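## Task

Leave the pill organiser resting flat on its base on the table, with the Sunday lid raised to vertical or past it and every other lid closed and latched. It must stay that way without the robot supporting anything; release the organiser and pull the grippers away at the end.

## Robot and tools

Robot: two arms, left_arm and right_arm, each ending in a parallel two-finger gripper. The names do not tell you which side of a camera image an arm appears on. In the scene frame the origin sits on the tabletop midway between the arms, +x points out across the table, +z points up, and left_arm is mounted toward +y. All positions are in metres and all orientations are quaternions written w first (qw, qx, qy, qz). In its own frame a gripper's fingers point along +z and close along y. The reported end_effector_position is the spot between the finger pads, roughly 1 cm short of the tips; at long reach the printed value can be somewhat wrong.

Row format, shared by every moving tool: a single list of 16 numbers covering both arms, even when only one should move. Numbers 1-8 are left_arm: x, y, z, qw, qx, qy, qz, opening; numbers 9-16 are the same eight for right_arm. x, y, z and the quaternion are an absolute pose target for that gripper in the scene frame, not an offset. Opening runs from -1 (closed) to +1 (fully open, 0.094 m). To keep an arm still, resend exactly the pose it showed in the last result before it was meant to stop, plus the wanted opening. To keep a gripper's orientation steady, repeat your own target quaternion every time rather than copying the possibly drifted reported one.

execute_actions: argument actions, a list holding zero or one item. Empty list: just returns the current state (a look). An item with rows (1 to 15 rows of 16 numbers) and optional steps (1 to 15, default 15) plays one row per control step of 1/30 s; if there are fewer rows than steps the last row repeats. An item with only steps (up to 300) is a wait, counted from the previous result. Optional pictures (true/false) controls whether camera images come back; by default they do. A refused call sends nothing to the robot. A target more than 0.6 m from an arm's last reported position along any gripper axis is refused.

move: argument target, one 16-number row as above (absolute poses), and optional speed in m/s, 0.002 to 0.5 (default 0.25; rotation capped at twice that in rad/s). Both grippers travel straight-line paths that finish together, lasting 0.5 to 10 s; longer paths are cut off at 10 s short of the goal. Rotation takes the shorter direction. Paths ignore obstacles and the other arm. Openings are applied at the start. The result adds a move: line giving how it ended (done, off_target, moving, held, fault) and which limits fired (limits=paced: the pose sent was clipped; limits=held: some steps were blocked and the arm may then jump faster than speed), plus each gripper's remaining distance to its target. If only one arm is named, the other finished normally.

wait: argument seconds, 0 to 10; nothing new is commanded. zoom_image: arguments camera (cam_high, cam_left_wrist or cam_right_wrist) and region [x0, y0, x1, y1] in image pixels, top-left origin, at most 504 by 504; gives a closer look at the latest image. All three cameras are 504x504. finished_scene: argument scene, the number of the scene being closed; it cannot be reversed and reports whether the goal was met; then the next task is given.

Control behaviour: each step the commanded pose is clamped to within 70 mm and 16 degrees of the measured pose, then solved by damped IK that favours position over orientation. After an action ends an arm only continues to its last clamped pose, so long reaches need several calls; check the result and send the remainder. Joint friction may leave the gripper up to about 31 mm off, and tiny commands may not move it at all. Elbows never fully straighten. Joint ranges (rad): waist -2.618 to 3.054, shoulder 0 to 3.142, elbow 0 to 3.142, wrist pitch -1.571 to 1.571, wrist yaw -1.571 to 1.571, wrist roll -2.094 to 2.094. The simulation keeps running while you compose a reply.

Result lines: the state line lists each gripper's pose. grip_measured shows finger opening on the command scale (the last joint position is the opening in metres); each gripper may be off by about 1 mm. To grasp, command an opening about 0.03 under grip_measured for a firm hold, less for a gentle one; pads push up to roughly 50-62 N, less on very thin parts. A pose unreachable line means the clearance check altered or blocked that arm's command; HELD marks steps where that happened. Hand target shows where the controller is currently driving a gripper. FAULT lines mark arm stops. MOTOR HOT appears from 75 °C while holding loads; at 90 °C that arm is halted for 10 s, and at 100 °C it goes limp and drops.

Avoid: knocking anything off the table (instant failure), arms colliding or pushing each other, fast contacts and targets set deep past a surface (they press harder), dropping or slamming the organiser, and long sustained loads that overheat motors. Loose objects may occasionally get nudged by outside pushes. For the task, flip only the named day's lid open, make sure the rest are latched and the box sits flat, then open the grippers and back away before finishing.

Each tool is called as a command line: name --argument value for each argument, lists and objects as JSON in quotes; but a table of rows of numbers goes row by row, as --pt "numbers of a row", without its own name.

## Session

execute_actions --actions '[]'

Scene clock: 0.00 s of 4800.00 s.
left_arm: end_effector_position=(+0.3279, +0.1314, +0.1237) grip_measured=+1.000 end_effector_quat_wxyz=(+0.344, +0.689, +0.586, +0.252) | right_arm: end_effector_position=(+0.1252, -0.6666, +0.1351) grip_measured=+1.000 end_effector_quat_wxyz=(-0.202, +0.015, +0.949, -0.242)
Joint positions: left_arm=[-0.455  1.193  0.644 -0.175 -0.277  1.261  0.094] | right_arm=[-0.92   1.53   1.162 -0.998  0.612 -1.026  0.094]
Joint velocities: left_arm=[-0.017 -0.007  0.002 -0.051  0.037 -0.066  0.   ] | right_arm=[-0.012 -0.022  0.002  0.007 -0.066 -0.051  0.   ]
Hand target (left_arm): +0.328, +0.131, +0.124; +0.344, +0.689, +0.586, +0.252
Hand target (right_arm): +0.125, -0.667, +0.135; -0.202, +0.015, +0.949, -0.242

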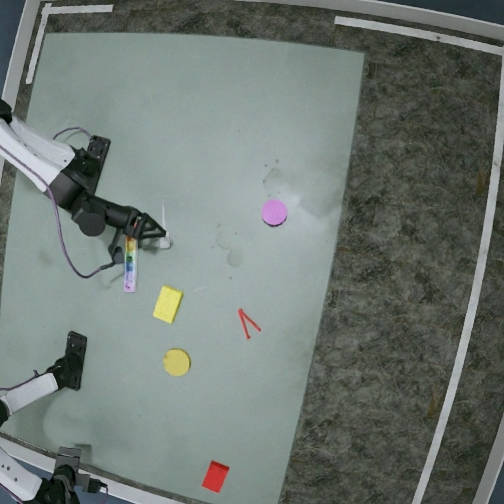

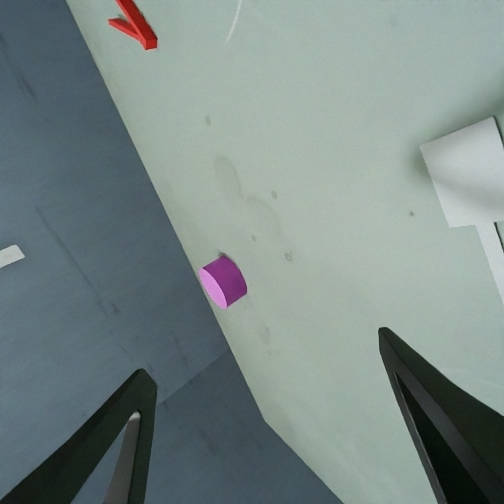

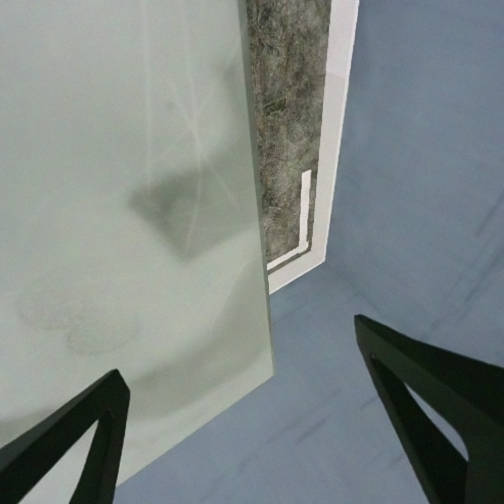

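zoom_image --camera "cam_high" --region '[70, 180, 210, 320]'

Region (70, 180, 210, 320) of cam_high's 504x504 image, scaled by 3.600, with more detail than that image has.

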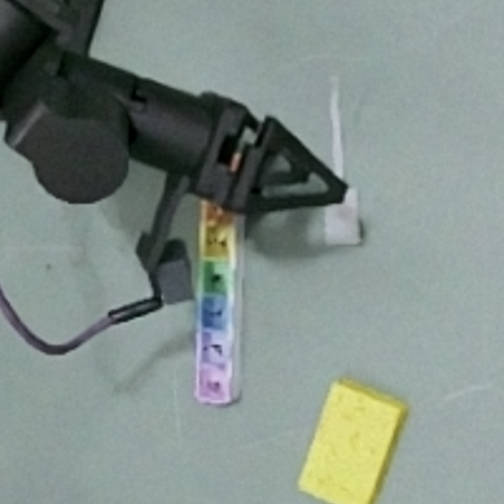

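move --target '[0.2,0.12,0.3,0,0,1,0,1,0.1252,-0.6666,0.1351,-0.202,0.015,0.949,-0.242,1]' --speed 0.3

Scene clock: 32.53 s of 4800.00 s.
left_arm: end_effector_position=(+0.2037, +0.1156, +0.2956) grip_measured=+1.000 end_effector_quat_wxyz=(+0.158, +0.014, +0.978, -0.131) | right_arm: end_effector_position=(+0.1252, -0.6666, +0.1351) grip_measured=+1.000 end_effector_quat_wxyz=(-0.202, +0.015, +0.949, -0.242)
Joint positions: left_arm=[-0.611  1.306  1.714 -1.565 -0.018 -0.718  0.094] | right_arm=[-0.92   1.53   1.162 -0.998  0.612 -1.026  0.094]
Joint velocities: left_arm=[ 0.012 -0.007 -0.002  0.081 -0.007 -0.007  0.   ] | right_arm=[0.007 0.012 0.002 0.037 0.066 0.066 0.   ]
Hand target (left_arm): +0.199, +0.121, +0.301; +0.157, +0.006, +0.978, -0.138
Hand target (right_arm): +0.125, -0.667, +0.135; -0.202, +0.015, +0.949, -0.242
Off the commanded pose (left_arm): 0.007 m, 24 deg; orientation clipped at the last step of the last action.
Off the commanded pose (right_arm): 0.000 m, 0 deg.
joint sent to its limit (left arm) — the command would take joint 4 (wrist pitch) past its lower limit, so that joint was sent only as far as its limit.
After step 90, 25.47 s passed at rest.
move: off_target (left_arm); limits=paced

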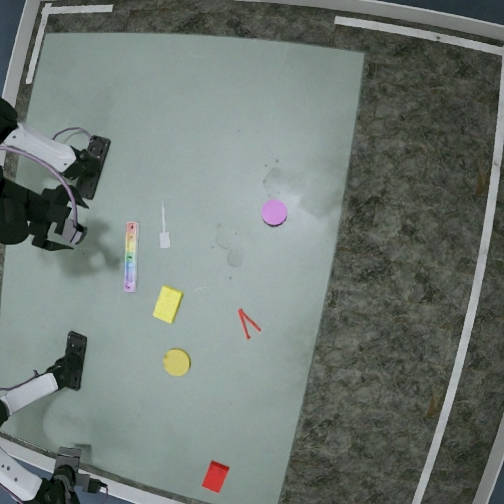

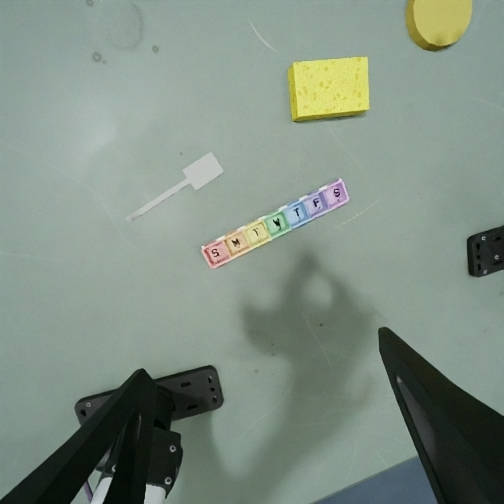

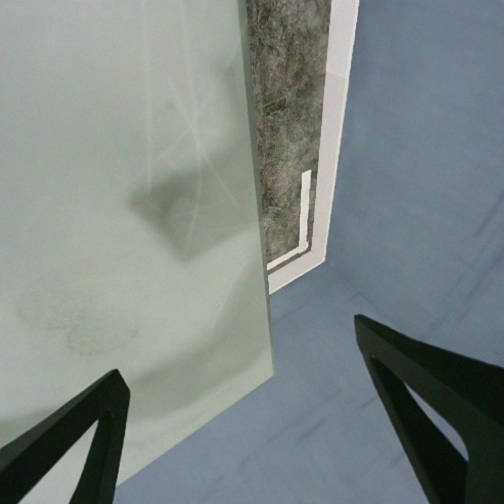

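zoom_image --camera "cam_left_wrist" --region '[190, 160, 360, 290]'

zoom_image --camera "cam_high" --region '[95, 210, 185, 300]'

Region (190, 160, 360, 290) of cam_left_wrist's 504x504 image, scaled by 2.965, with more detail than that image has; it fills the top 385 rows of this view, and the rest is white.

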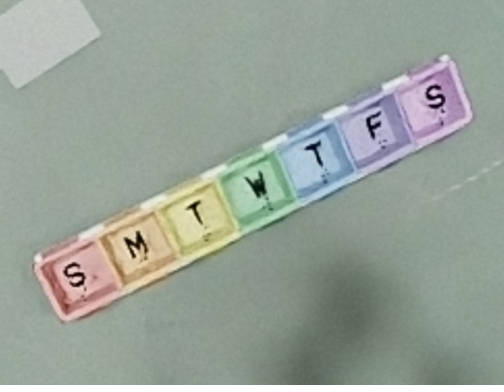

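Region (95, 210, 185, 300) of cam_high's 504x504 image, scaled by 5.600, with more detail than that image has.

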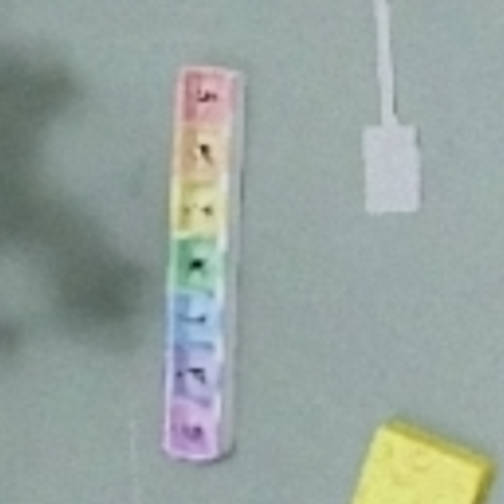

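move --target '[0.22,0.22,0.25,0.1,0,0.99,-0.1,1,0.3,-0.33,0.2,0,-0.38,0.92,0,1]' --speed 0.35

move --target '[0.22,0.22,0.25,0.1,0,0.99,-0.1,1,0.23,-0.09,0.13,0,-0.643,0.766,0,1]' --speed 0.35

Scene clock: 102.77 s of 4800.00 s.
left_arm: end_effector_position=(+0.2291, +0.2133, +0.2545) grip_measured=+1.000 end_effector_quat_wxyz=(+0.122, -0.001, +0.987, -0.106) | right_arm: end_effector_position=(+0.3060, -0.3301, +0.1937) grip_measured=+1.000 end_effector_quat_wxyz=(+0.023, -0.383, +0.923, +0.006)
Joint positions: left_arm=[-0.064  1.237  1.518 -1.566  0.157 -0.23   0.094] | right_arm=[ 0.165  1.535  1.544 -1.538 -0.025 -0.694  0.094]
Joint velocities: left_arm=[-0.002 -0.012 -0.002 -0.066  0.007  0.081  0.   ] | right_arm=[-0.012  0.007 -0.007  0.125 -0.051  0.037  0.   ]
Hand target (left_arm): +0.219, +0.216, +0.250; +0.109, -0.002, +0.988, -0.107
Hand target (right_arm): +0.307, -0.326, +0.197; +0.024, -0.382, +0.924, +0.012
Off the commanded pose (left_arm): 0.012 m, 3 deg.
Off the commanded pose (right_arm): 0.009 m, 3 deg.
joint sent to its limit (left arm) — the command would take joint 4 (wrist pitch) past its lower limit, so that joint was sent only as far as its limit.
joint sent to its limit (right arm) — the command would take joint 4 (wrist pitch) past its lower limit, so that joint was sent only as far as its limit.
After step 90, 65.20 s passed at rest.
move: off_target (left_arm, right_arm)

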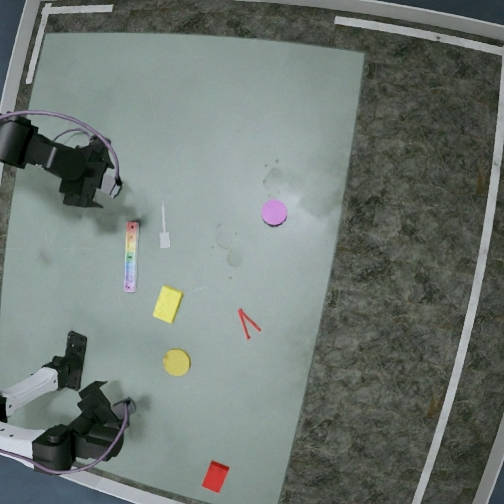

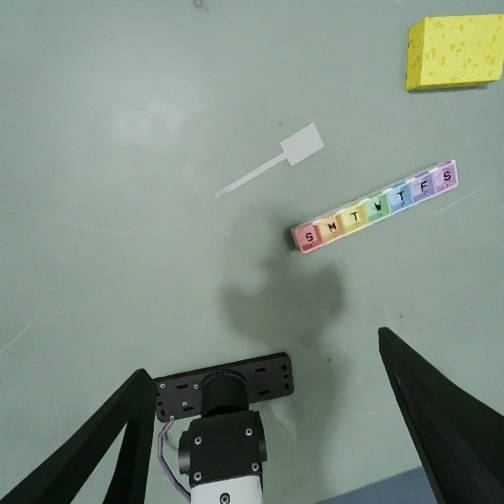

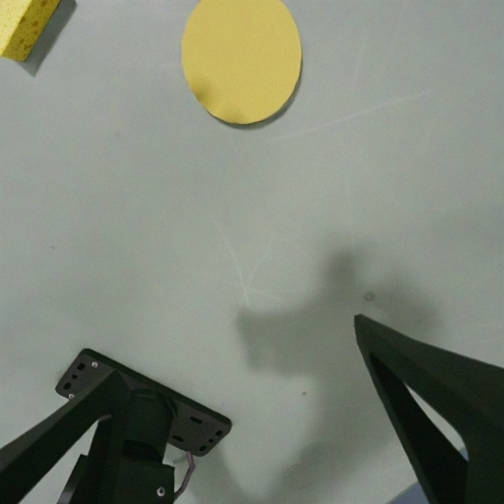

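Scene clock: 104.13 s of 4800.00 s.
left_arm: end_effector_position=(+0.2299, +0.2157, +0.2545) grip_measured=+1.000 end_effector_quat_wxyz=(+0.123, +0.002, +0.987, -0.105) | right_arm: end_effector_position=(+0.2266, -0.0906, +0.1260) grip_measured=+1.000 end_effector_quat_wxyz=(-0.009, -0.647, +0.762, +0.012)
Joint positions: left_arm=[-0.053  1.237  1.518 -1.566  0.157 -0.213  0.094] | right_arm=[ 1.028  1.784  1.545 -1.343 -0.027 -0.453  0.094]
Joint velocities: left_arm=[-0.007  0.007 -0.007 -0.007  0.007  0.022  0.   ] | right_arm=[-0.022  0.017  0.012  0.022 -0.066  0.037  0.   ]
Hand target (left_arm): +0.220, +0.219, +0.250; +0.110, -0.001, +0.989, -0.102
Hand target (right_arm): +0.232, -0.083, +0.131; +0.007, -0.643, +0.766, +0.016
Off the commanded pose (left_arm): 0.012 m, 3 deg.
Off the commanded pose (right_arm): 0.005 m, 2 deg.
joint sent to its limit (left arm) — the command would take joint 4 (wrist pitch) past its lower limit, so that joint was sent only as far as its limit.
move: off_target (left_arm)

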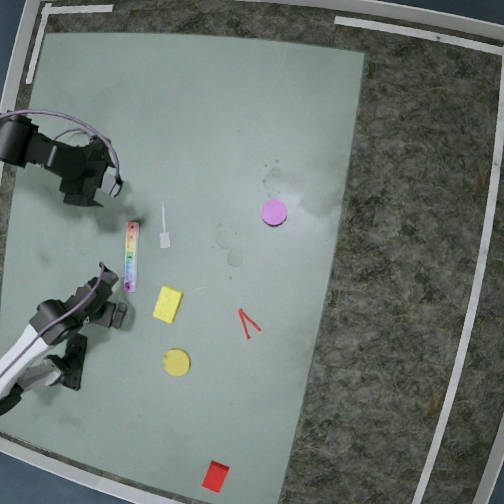

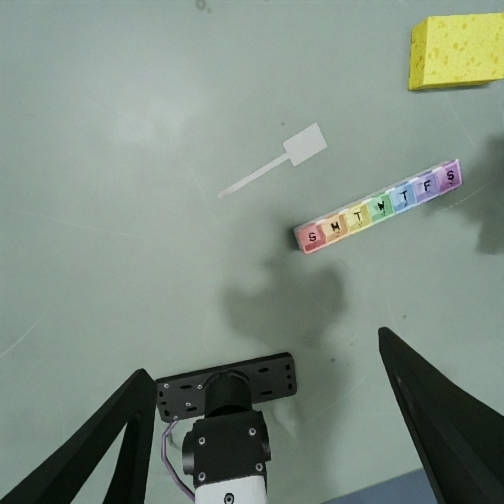

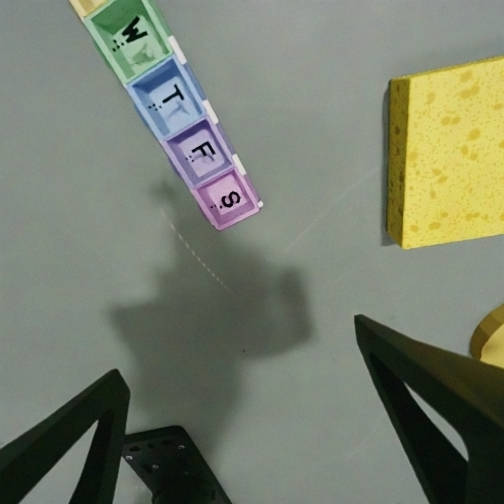

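move --target '[0.22,0.24,0.25,0.11,0,0.988,-0.105,1,0.225,-0.05,0.075,0,-0.77,0.636,0,1]' --speed 0.2

Scene clock: 114.77 s of 4800.00 s.
left_arm: end_effector_position=(+0.2305, +0.2372, +0.2544) grip_measured=+1.000 end_effector_quat_wxyz=(+0.135, +0.001, +0.985, -0.104) | right_arm: end_effector_position=(+0.2276, -0.0476, +0.0824) grip_measured=+1.000 end_effector_quat_wxyz=(-0.003, +0.765, -0.644, -0.007)
Joint positions: left_arm=[ 0.069  1.214  1.498 -1.567  0.188 -0.097  0.094] | right_arm=[ 1.101  1.918  1.545 -1.189 -0.013 -0.713  0.094]
Joint velocities: left_arm=[ 0.002 -0.007 -0.007  0.037 -0.007  0.051  0.   ] | right_arm=[-0.002  0.007  0.012  0.007  0.022 -0.095  0.   ]
Hand target (left_arm): +0.221, +0.239, +0.250; +0.122, -0.001, +0.987, -0.107
Hand target (right_arm): +0.225, -0.049, +0.075; +0.000, +0.771, -0.637, -0.002
Off the commanded pose (left_arm): 0.012 m, 3 deg.
Off the commanded pose (right_arm): 0.008 m, 1 deg.
joint sent to its limit (left arm) — the command would take joint 4 (wrist pitch) past its lower limit, so that joint was sent only as far as its limit.
After step 90, 6.23 s passed at rest.
move: off_target (left_arm)

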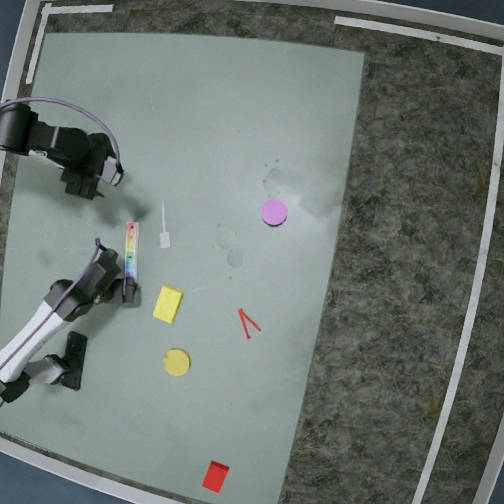

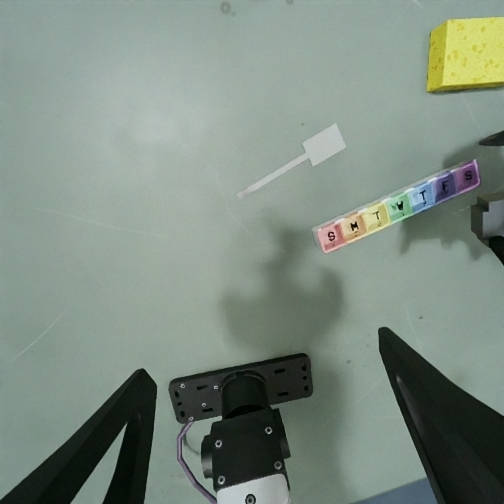

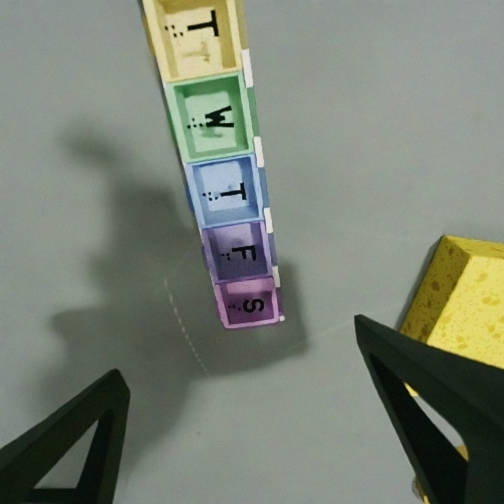

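move --target '[0.22,0.24,0.25,0.11,0,0.988,-0.105,1,0.231,-0.03,0.04,0,-0.77,0.636,0,0.3]' --speed 0.15

Scene clock: 123.90 s of 4800.00 s.
left_arm: end_effector_position=(+0.2305, +0.2372, +0.2544) grip_measured=+1.000 end_effector_quat_wxyz=(+0.135, +0.003, +0.985, -0.104) | right_arm: end_effector_position=(+0.2335, -0.0289, +0.0452) grip_measured=+0.301 end_effector_quat_wxyz=(-0.000, +0.770, -0.638, -0.005)
Joint positions: left_arm=[ 0.069  1.214  1.498 -1.567  0.188 -0.094  0.094] | right_arm=[ 1.114  2.025  1.545 -1.09  -0.01  -0.716  0.061]
Joint velocities: left_arm=[-0.002 -0.007 -0.017 -0.037  0.007 -0.051  0.   ] | right_arm=[-0.007 -0.007  0.012 -0.066  0.007 -0.007  0.   ]
Hand target (left_arm): +0.221, +0.239, +0.250; +0.122, -0.002, +0.987, -0.106
Hand target (right_arm): +0.232, -0.029, +0.040; -0.000, +0.771, -0.637, -0.000
Off the commanded pose (left_arm): 0.012 m, 3 deg.
Off the commanded pose (right_arm): 0.006 m, 1 deg.
joint sent to its limit (left arm) — the command would take joint 4 (wrist pitch) past its lower limit, so that joint was sent only as far as its limit.
After step 90, 5.23 s passed at rest.
move: off_target (left_arm)

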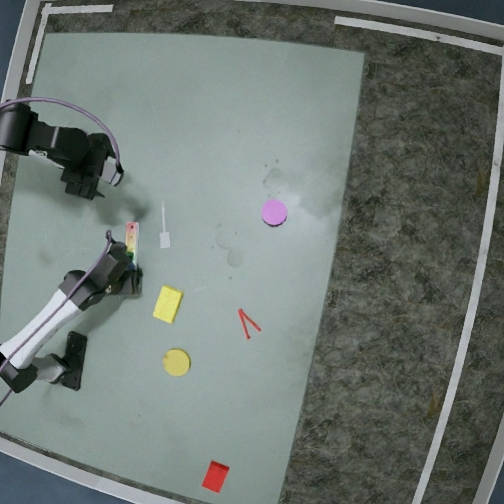

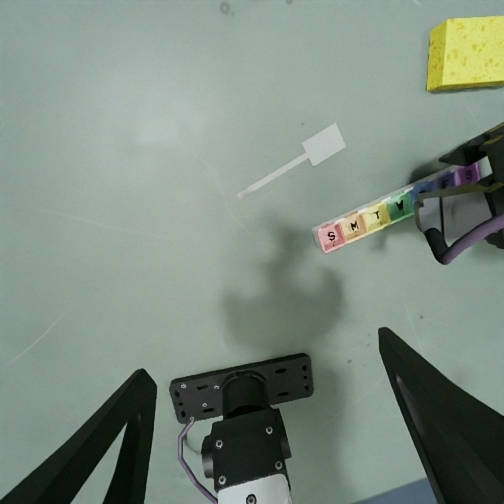

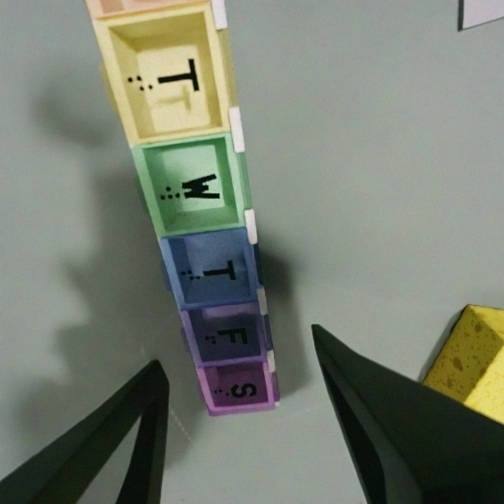

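move --target '[0.22,0.24,0.25,0.11,0,0.988,-0.105,1,0.231,-0.028,0.013,0,-0.77,0.636,0,0.3]' --speed 0.08

Scene clock: 129.63 s of 4800.00 s.
left_arm: end_effector_position=(+0.2305, +0.2372, +0.2544) grip_measured=+1.000 end_effector_quat_wxyz=(+0.135, +0.003, +0.985, -0.104) | right_arm: end_effector_position=(+0.2334, -0.0277, +0.0200) grip_measured=+0.301 end_effector_quat_wxyz=(-0.000, +0.770, -0.638, -0.004)
Joint positions: left_arm=[ 0.069  1.214  1.498 -1.567  0.188 -0.094  0.094] | right_arm=[ 1.117  2.055  1.487 -1.001 -0.008 -0.715  0.061]
Joint velocities: left_arm=[ 0.002  0.017  0.017 -0.066  0.007 -0.051  0.   ] | right_arm=[-0.007 -0.007  0.007  0.081 -0.066  0.022 -0.001]
Hand target (left_arm): +0.221, +0.239, +0.250; +0.122, -0.002, +0.987, -0.106
Hand target (right_arm): +0.231, -0.027, +0.013; +0.000, +0.771, -0.637, -0.000
Off the commanded pose (left_arm): 0.012 m, 3 deg.
Off the commanded pose (right_arm): 0.007 m, 0 deg.
joint sent to its limit (left arm) — the command would take joint 4 (wrist pitch) past its lower limit, so that joint was sent only as far as its limit.
After step 90, 1.83 s passed at rest.
move: off_target (left_arm)

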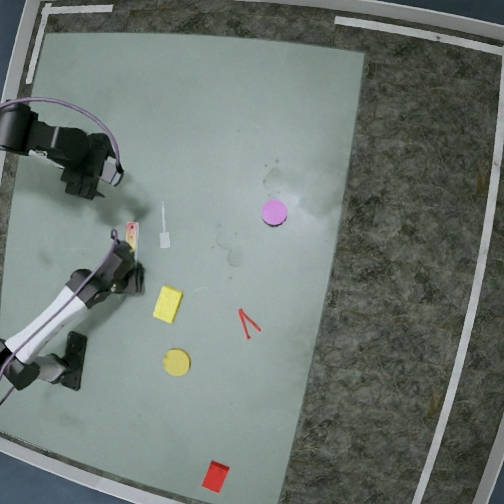

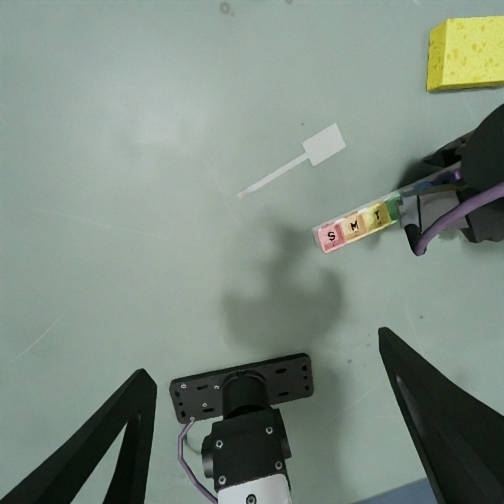

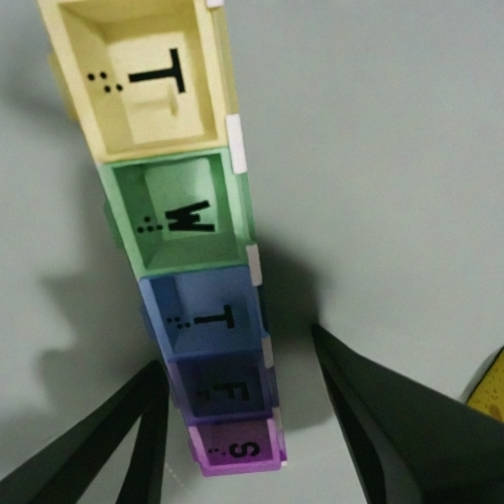

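move --target '[0.22,0.24,0.25,0.11,0,0.988,-0.105,1,0.226,-0.028,0.012,0,-0.77,0.636,0,-0.6]' --speed 0.05

Scene clock: 136.97 s of 4800.00 s.
left_arm: end_effector_position=(+0.2305, +0.2372, +0.2544) grip_measured=+1.000 end_effector_quat_wxyz=(+0.135, +0.003, +0.985, -0.104) | right_arm: end_effector_position=(+0.2333, -0.0268, +0.0192) grip_measured=-0.318 end_effector_quat_wxyz=(-0.003, +0.770, -0.638, -0.000)
Joint positions: left_arm=[ 0.069  1.214  1.498 -1.567  0.188 -0.094  0.094] | right_arm=[ 1.122  2.055  1.483 -0.993  0.    -0.708  0.032]
Joint velocities: left_arm=[-0.002 -0.022  0.012 -0.007 -0.007 -0.066  0.   ] | right_arm=[ 0.012 -0.002 -0.002 -0.022 -0.037 -0.066 -0.   ]
Hand target (left_arm): +0.221, +0.239, +0.250; +0.122, -0.002, +0.987, -0.106
Hand target (right_arm): +0.226, -0.028, +0.012; +0.000, +0.771, -0.637, -0.000
Off the commanded pose (left_arm): 0.012 m, 3 deg.
Off the commanded pose (right_arm): 0.010 m, 0 deg.
joint sent to its limit (left arm) — the command would take joint 4 (wrist pitch) past its lower limit, so that joint was sent only as far as its limit.
After step 90, 3.60 s passed at rest.
move: off_target (left_arm)

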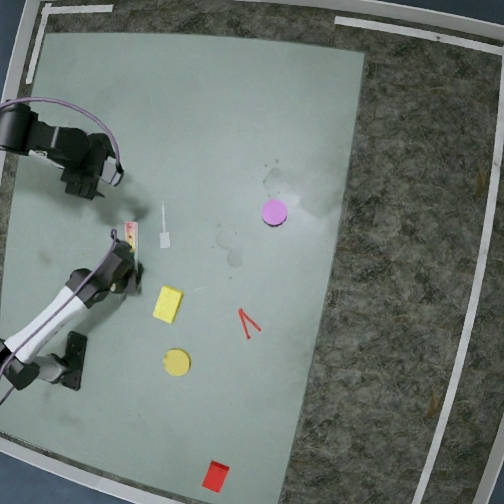

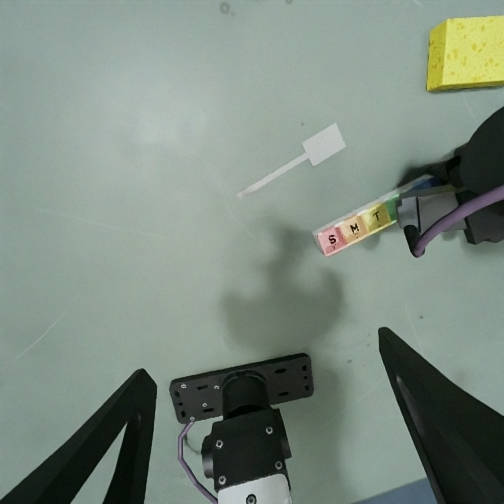

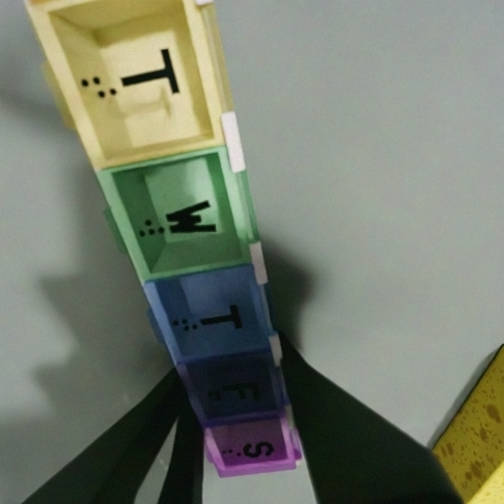

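move --target '[0.22,0.26,0.25,0.11,0,0.988,-0.105,1,0.215,-0.06,0.04,0,-0.77,0.636,0,-0.4]' --speed 0.12

move --target '[0.22,0.26,0.25,0.11,0,0.988,-0.105,1,0.19,-0.11,0.04,0,-0.383,0.924,0,-0.4]' --speed 0.25

Scene clock: 157.47 s of 4800.00 s.
left_arm: end_effector_position=(+0.2306, +0.2587, +0.2542) grip_measured=+1.000 end_effector_quat_wxyz=(+0.147, -0.002, +0.984, -0.101) | right_arm: end_effector_position=(+0.2181, -0.0534, +0.0385) grip_measured=-0.318 end_effector_quat_wxyz=(-0.007, +0.770, -0.638, -0.001)
Joint positions: left_arm=[ 0.189  1.197  1.484 -1.568  0.213  0.014  0.094] | right_arm=[ 1.122  1.914  1.361 -1.004  0.001 -0.708  0.032]
Joint velocities: left_arm=[ 0.002 -0.002  0.017  0.051 -0.007 -0.066  0.   ] | right_arm=[-0.017 -0.002 -0.012  0.007 -0.022 -0.037 -0.   ]
Hand target (left_arm): +0.221, +0.259, +0.250; +0.135, -0.003, +0.985, -0.104
Hand target (right_arm): +0.215, -0.060, +0.039; +0.000, +0.771, -0.637, +0.000
Off the commanded pose (left_arm): 0.011 m, 4 deg.
Off the commanded pose (right_arm): 0.007 m, 1 deg.
joint sent to its limit (left arm) — the command would take joint 4 (wrist pitch) past its lower limit, so that joint was sent only as far as its limit.
After step 90, 16.63 s passed at rest.
move: off_target (left_arm)

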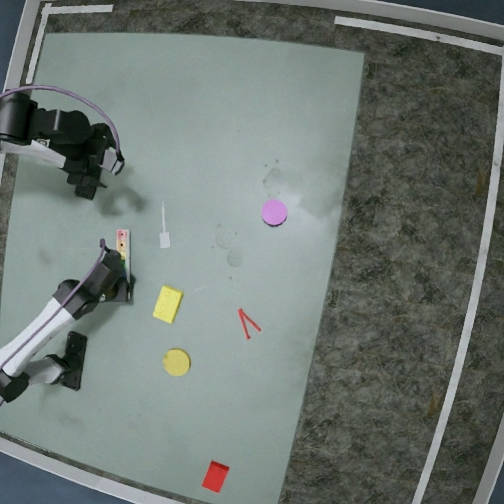

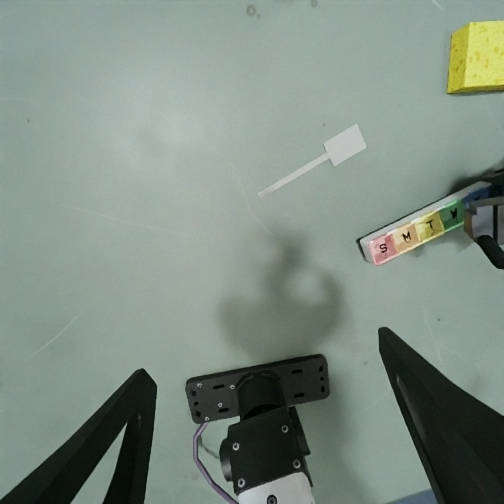

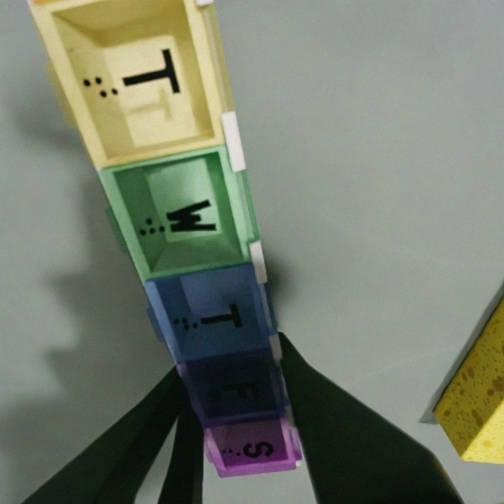

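Scene clock: 160.00 s of 4800.00 s.
left_arm: end_effector_position=(+0.2306, +0.2587, +0.2542) grip_measured=+1.000 end_effector_quat_wxyz=(+0.147, +0.001, +0.984, -0.100) | right_arm: end_effector_position=(+0.1863, -0.1086, +0.0378) grip_measured=-0.319 end_effector_quat_wxyz=(-0.009, -0.394, +0.919, -0.007)
Joint positions: left_arm=[ 0.189  1.197  1.484 -1.568  0.213  0.019  0.094] | right_arm=[ 1.122  1.719  1.11  -0.985  0.001  0.239  0.032]
Joint velocities: left_arm=[ 0.002  0.007  0.007 -0.007 -0.037  0.037  0.   ] | right_arm=[ 0.007  0.002  0.007  0.022 -0.066 -0.022 -0.001]
Hand target (left_arm): +0.221, +0.259, +0.250; +0.136, -0.003, +0.985, -0.103
Hand target (right_arm): +0.190, -0.110, +0.039; -0.000, -0.383, +0.924, -0.001
Off the commanded pose (left_arm): 0.011 m, 4 deg.
Off the commanded pose (right_arm): 0.004 m, 2 deg.
joint sent to its limit (left arm) — the command would take joint 4 (wrist pitch) past its lower limit, so that joint was sent only as far as its limit.
move: off_target (left_arm)

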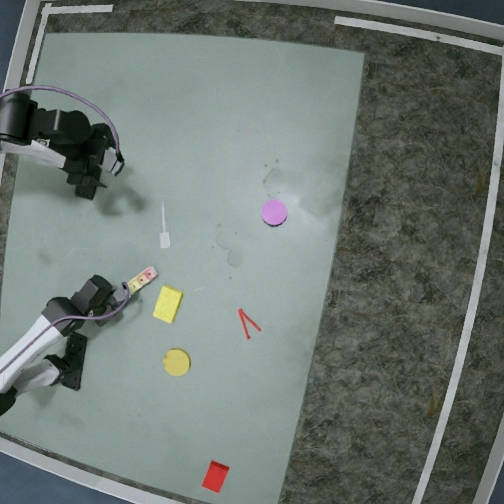

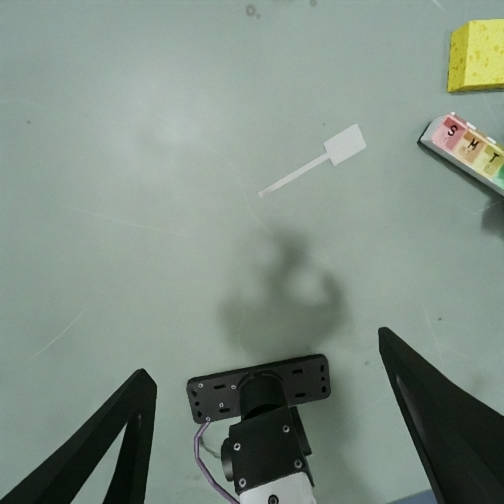

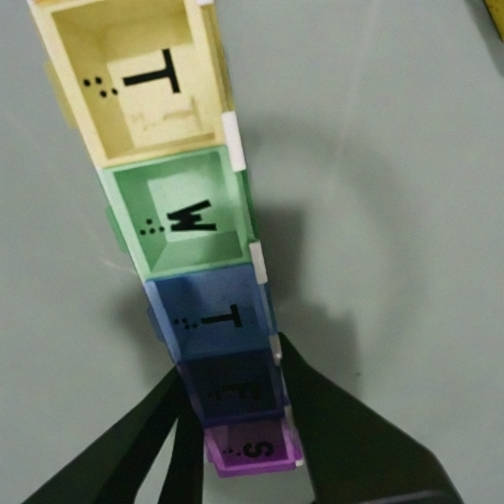

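move --target '[0.2,0.10,0.16,0.2,0.35,0.9,0.1,-1,0.19,-0.11,0.011,0,-0.383,0.924,0,-0.4]' --speed 0.15

Scene clock: 171.37 s of 4800.00 s.
left_arm: end_effector_position=(+0.2039, +0.1070, +0.1714) grip_measured=-0.995 end_effector_quat_wxyz=(+0.207, +0.350, +0.908, +0.097) | right_arm: end_effector_position=(+0.1898, -0.1048, +0.0182) grip_measured=-0.319 end_effector_quat_wxyz=(+0.006, -0.391, +0.920, +0.004)
Joint positions: left_arm=[-0.891  1.289  1.17  -1.231 -0.407 -0.25   0.   ] | right_arm=[ 1.118  1.735  1.044 -0.865  0.001  0.242  0.032]
Joint velocities: left_arm=[-0.002  0.027 -0.007  0.037 -0.081 -0.037 -0.001] | right_arm=[ 0.002  0.007 -0.002 -0.022 -0.11   0.022  0.   ]
Hand target (left_arm): +0.203, +0.107, +0.160; +0.197, +0.355, +0.907, +0.110
Hand target (right_arm): +0.190, -0.110, +0.011; -0.000, -0.383, +0.924, -0.000
Off the commanded pose (left_arm): 0.014 m, 1 deg.
Off the commanded pose (right_arm): 0.009 m, 1 deg.
After step 90, 5.17 s passed at rest.
move: off_target (left_arm)

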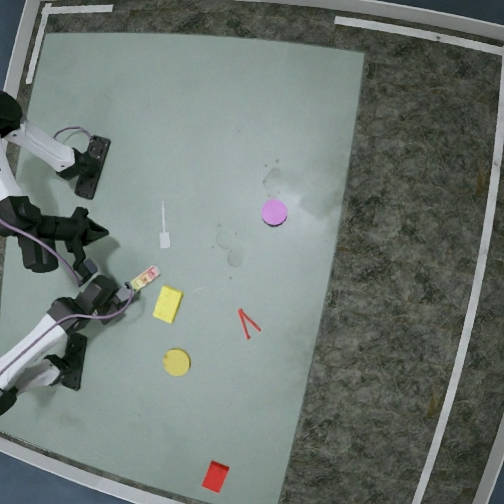

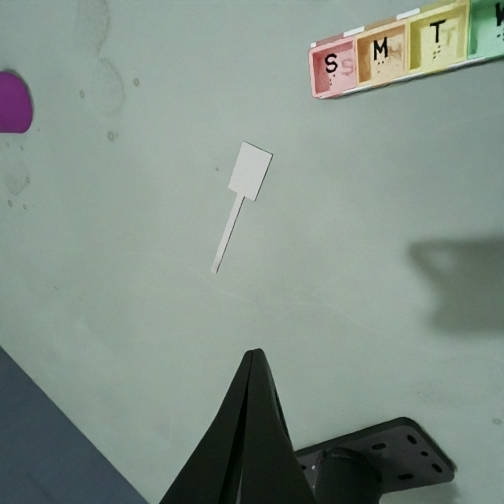

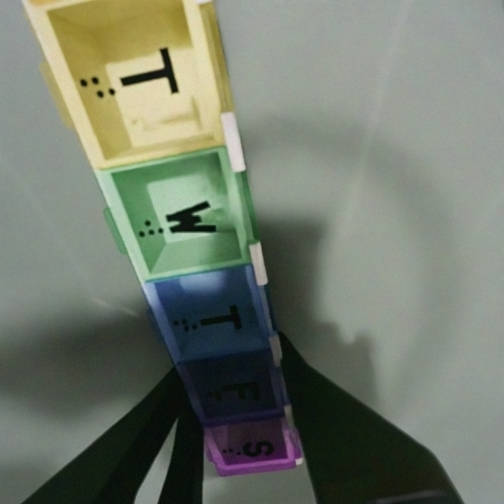

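move --target '[0.17,0.13,0.12,0.354,0.354,0.854,-0.147,-1,0.19,-0.108,0.013,0,-0.383,0.924,0,0]' --speed 0.2

move --target '[0.17,0.13,0.12,0.354,0.354,0.854,-0.147,-1,0.195,-0.103,0.014,0.317,-0.352,0.871,0.128,0]' --speed 0.2

Scene clock: 198.27 s of 4800.00 s.
left_arm: end_effector_position=(+0.1716, +0.1249, +0.1225) grip_measured=-0.995 end_effector_quat_wxyz=(+0.355, +0.355, +0.853, -0.145) | right_arm: end_effector_position=(+0.1899, -0.1047, +0.0182) grip_measured=-0.001 end_effector_quat_wxyz=(+0.006, -0.390, +0.921, +0.004)
Joint positions: left_arm=[-0.694  0.574  0.491 -0.701 -0.037 -0.031  0.   ] | right_arm=[ 1.118  1.735  1.044 -0.865  0.001  0.243  0.047]
Joint velocities: left_arm=[ 0.002 -0.002 -0.002  0.066 -0.037 -0.007  0.   ] | right_arm=[-0.002 -0.002 -0.002  0.051 -0.051  0.051  0.001]
Hand target (left_arm): +0.170, +0.127, +0.117; +0.355, +0.355, +0.852, -0.147
Hand target (right_arm): +0.190, -0.108, +0.013; +0.000, -0.383, +0.924, -0.000
Off the commanded pose (left_arm): 0.006 m, 0 deg.
Off the commanded pose (right_arm): 0.006 m, 1 deg.
After step 90, 21.80 s passed at rest.
move: done

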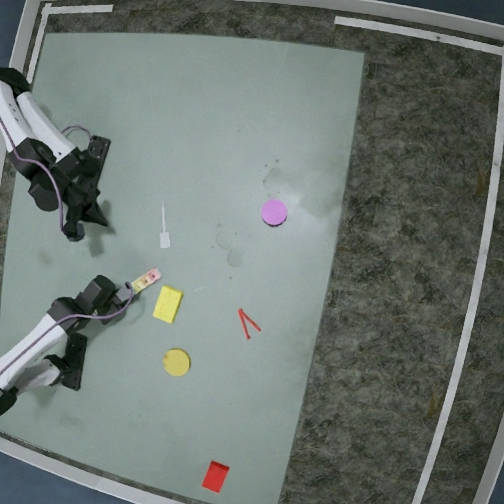

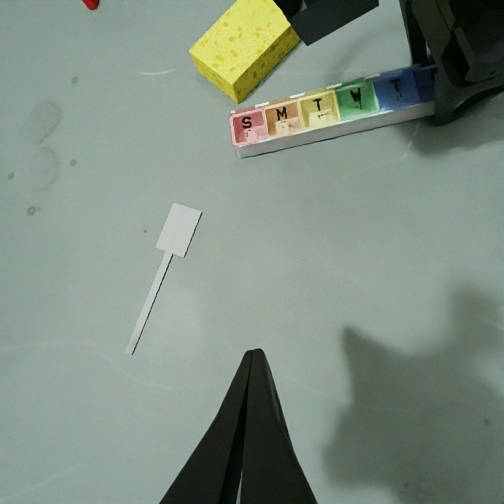

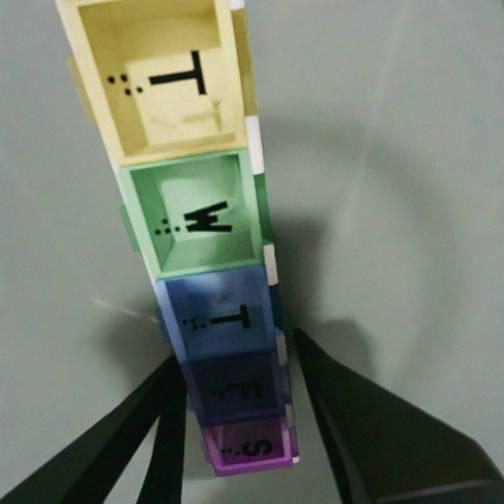

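Scene clock: 200.43 s of 4800.00 s.
left_arm: end_effector_position=(+0.1727, +0.1259, +0.1224) grip_measured=-0.995 end_effector_quat_wxyz=(+0.354, +0.353, +0.853, -0.146) | right_arm: end_effector_position=(+0.1962, -0.0989, +0.0232) grip_measured=-0.001 end_effector_quat_wxyz=(+0.315, -0.349, +0.872, +0.138)
Joint positions: left_arm=[-0.678  0.574  0.491 -0.701 -0.024 -0.023  0.   ] | right_arm=[1.245 1.31  0.404 0.002 0.24  0.326 0.047]
Joint velocities: left_arm=[ 0.002 -0.012 -0.022  0.037 -0.051 -0.037 -0.001] | right_arm=[-0.017  0.012  0.007 -0.051  0.051 -0.007 -0.   ]
Hand target (left_arm): +0.170, +0.130, +0.120; +0.354, +0.354, +0.853, -0.147
Hand target (right_arm): +0.193, -0.103, +0.018; +0.314, -0.349, +0.873, +0.134
Off the commanded pose (left_arm): 0.006 m, 0 deg.
Off the commanded pose (right_arm): 0.010 m, 1 deg.
move: done

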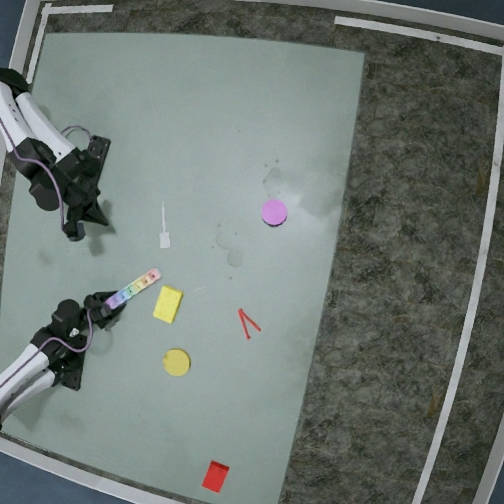

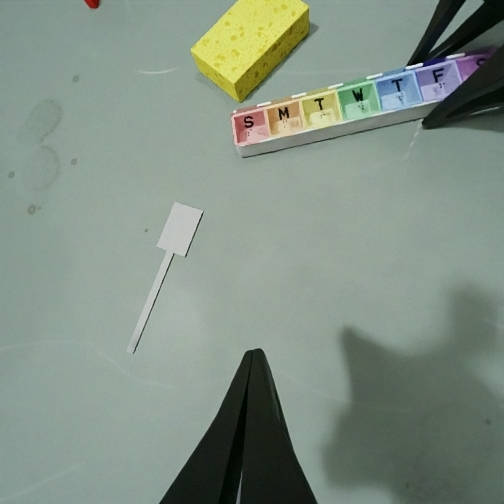

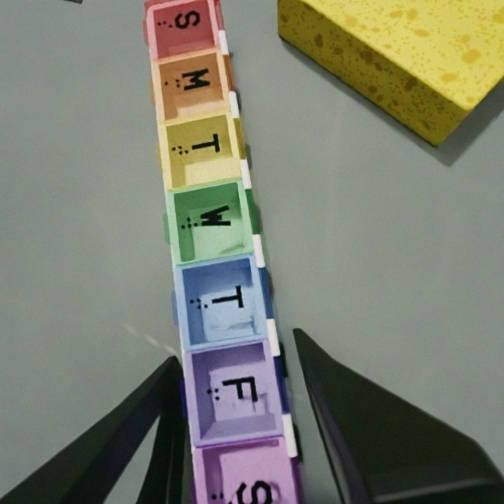

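move --target '[0.215,0.045,0.07,0.354,0.354,0.854,-0.147,-1,0.193,-0.105,0.008,0.317,-0.352,0.871,0.128,0]' --speed 0.15

move --target '[0.215,0.045,0.07,0.354,0.354,0.854,-0.147,-1,0.193,-0.105,0.008,0.317,-0.352,0.871,0.128,-0.4]' --speed 0.15

zoom_image --camera "cam_left_wrist" --region '[200, 130, 400, 330]'

Scene clock: 208.53 s of 4800.00 s.
left_arm: end_effector_position=(+0.2173, +0.0464, +0.0805) grip_measured=-0.995 end_effector_quat_wxyz=(+0.363, +0.352, +0.849, -0.153) | right_arm: end_effector_position=(+0.1996, -0.0947, +0.0233) grip_measured=-0.001 end_effector_quat_wxyz=(+0.334, -0.344, +0.866, +0.145)
Joint positions: left_arm=[-0.79   1.104  0.461 -0.122 -0.1   -0.101  0.   ] | right_arm=[1.252 1.328 0.381 0.083 0.261 0.326 0.047]
Joint velocities: left_arm=[-0.002  0.012  0.002 -0.11   0.007 -0.022 -0.   ] | right_arm=[-0.002  0.007 -0.007 -0.022 -0.022 -0.051 -0.002]
Hand target (left_arm): +0.215, +0.047, +0.071; +0.354, +0.354, +0.853, -0.146
Hand target (right_arm): +0.193, -0.105, +0.008; +0.317, -0.352, +0.871, +0.128
Off the commanded pose (left_arm): 0.011 m, 1 deg.
Off the commanded pose (right_arm): 0.020 m, 3 deg.
After step 90, 3.70 s passed at rest.
move: off_target (left_arm, right_arm)

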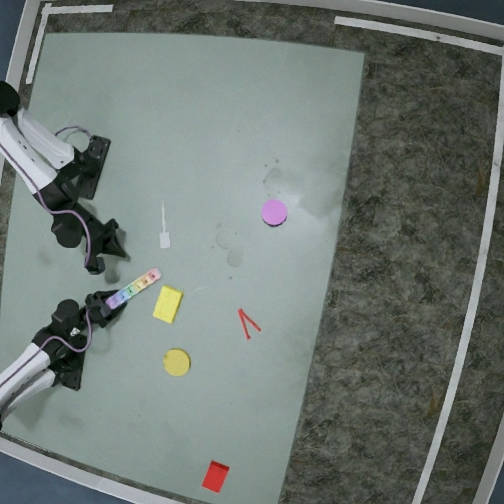

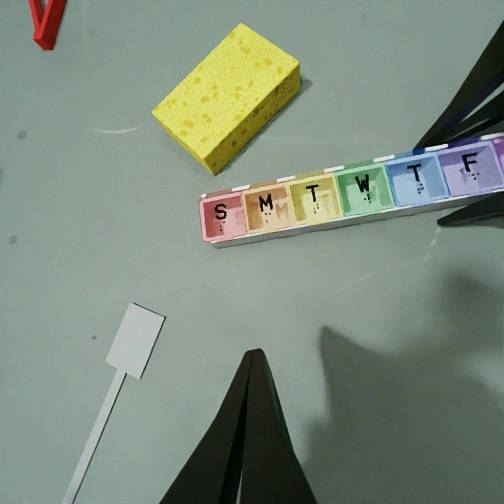

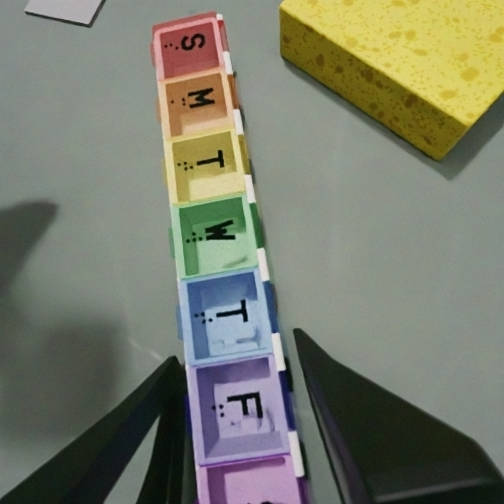

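Scene clock: 209.23 s of 4800.00 s.
left_arm: end_effector_position=(+0.2174, +0.0447, +0.0820) grip_measured=-0.995 end_effector_quat_wxyz=(+0.366, +0.351, +0.848, -0.155) | right_arm: end_effector_position=(+0.1997, -0.0945, +0.0235) grip_measured=-0.331 end_effector_quat_wxyz=(+0.334, -0.343, +0.866, +0.146)
Joint positions: left_arm=[-0.794  1.104  0.461 -0.114 -0.102 -0.105  0.   ] | right_arm=[1.252 1.328 0.381 0.084 0.262 0.327 0.031]
Joint velocities: left_arm=[ 0.022  0.007  0.002  0.022 -0.051 -0.051 -0.001] | right_arm=[-0.007  0.007 -0.017  0.051  0.051  0.037  0.   ]
Hand target (left_arm): +0.215, +0.046, +0.071; +0.354, +0.354, +0.853, -0.147
Hand target (right_arm): +0.193, -0.105, +0.008; +0.317, -0.352, +0.871, +0.128
Off the commanded pose (left_arm): 0.012 m, 2 deg.
Off the commanded pose (right_arm): 0.020 m, 3 deg.
move: off_target (left_arm, right_arm)

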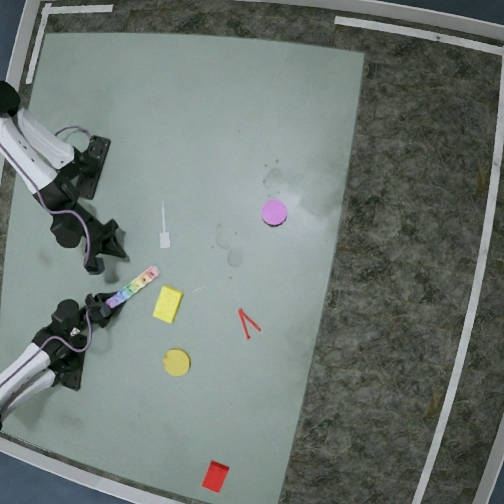

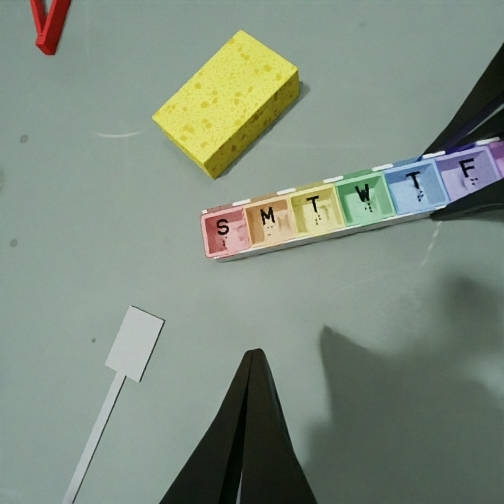

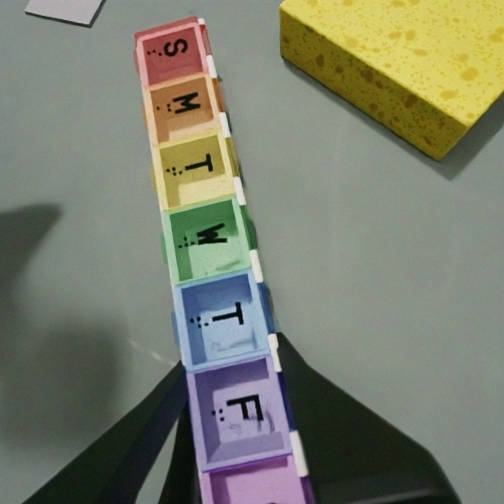

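Region (200, 130, 400, 330) of cam_left_wrist's 504x504 image, scaled by 2.520, with more detail than that image has.

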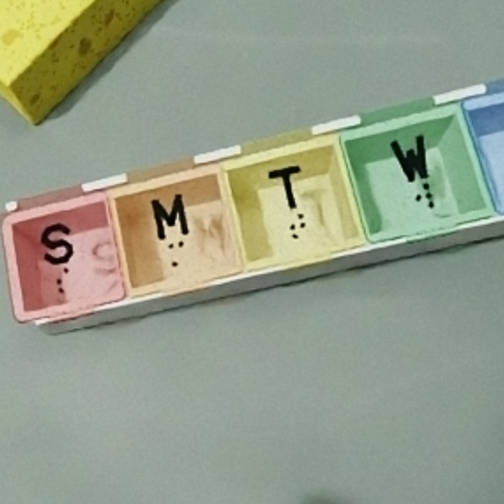

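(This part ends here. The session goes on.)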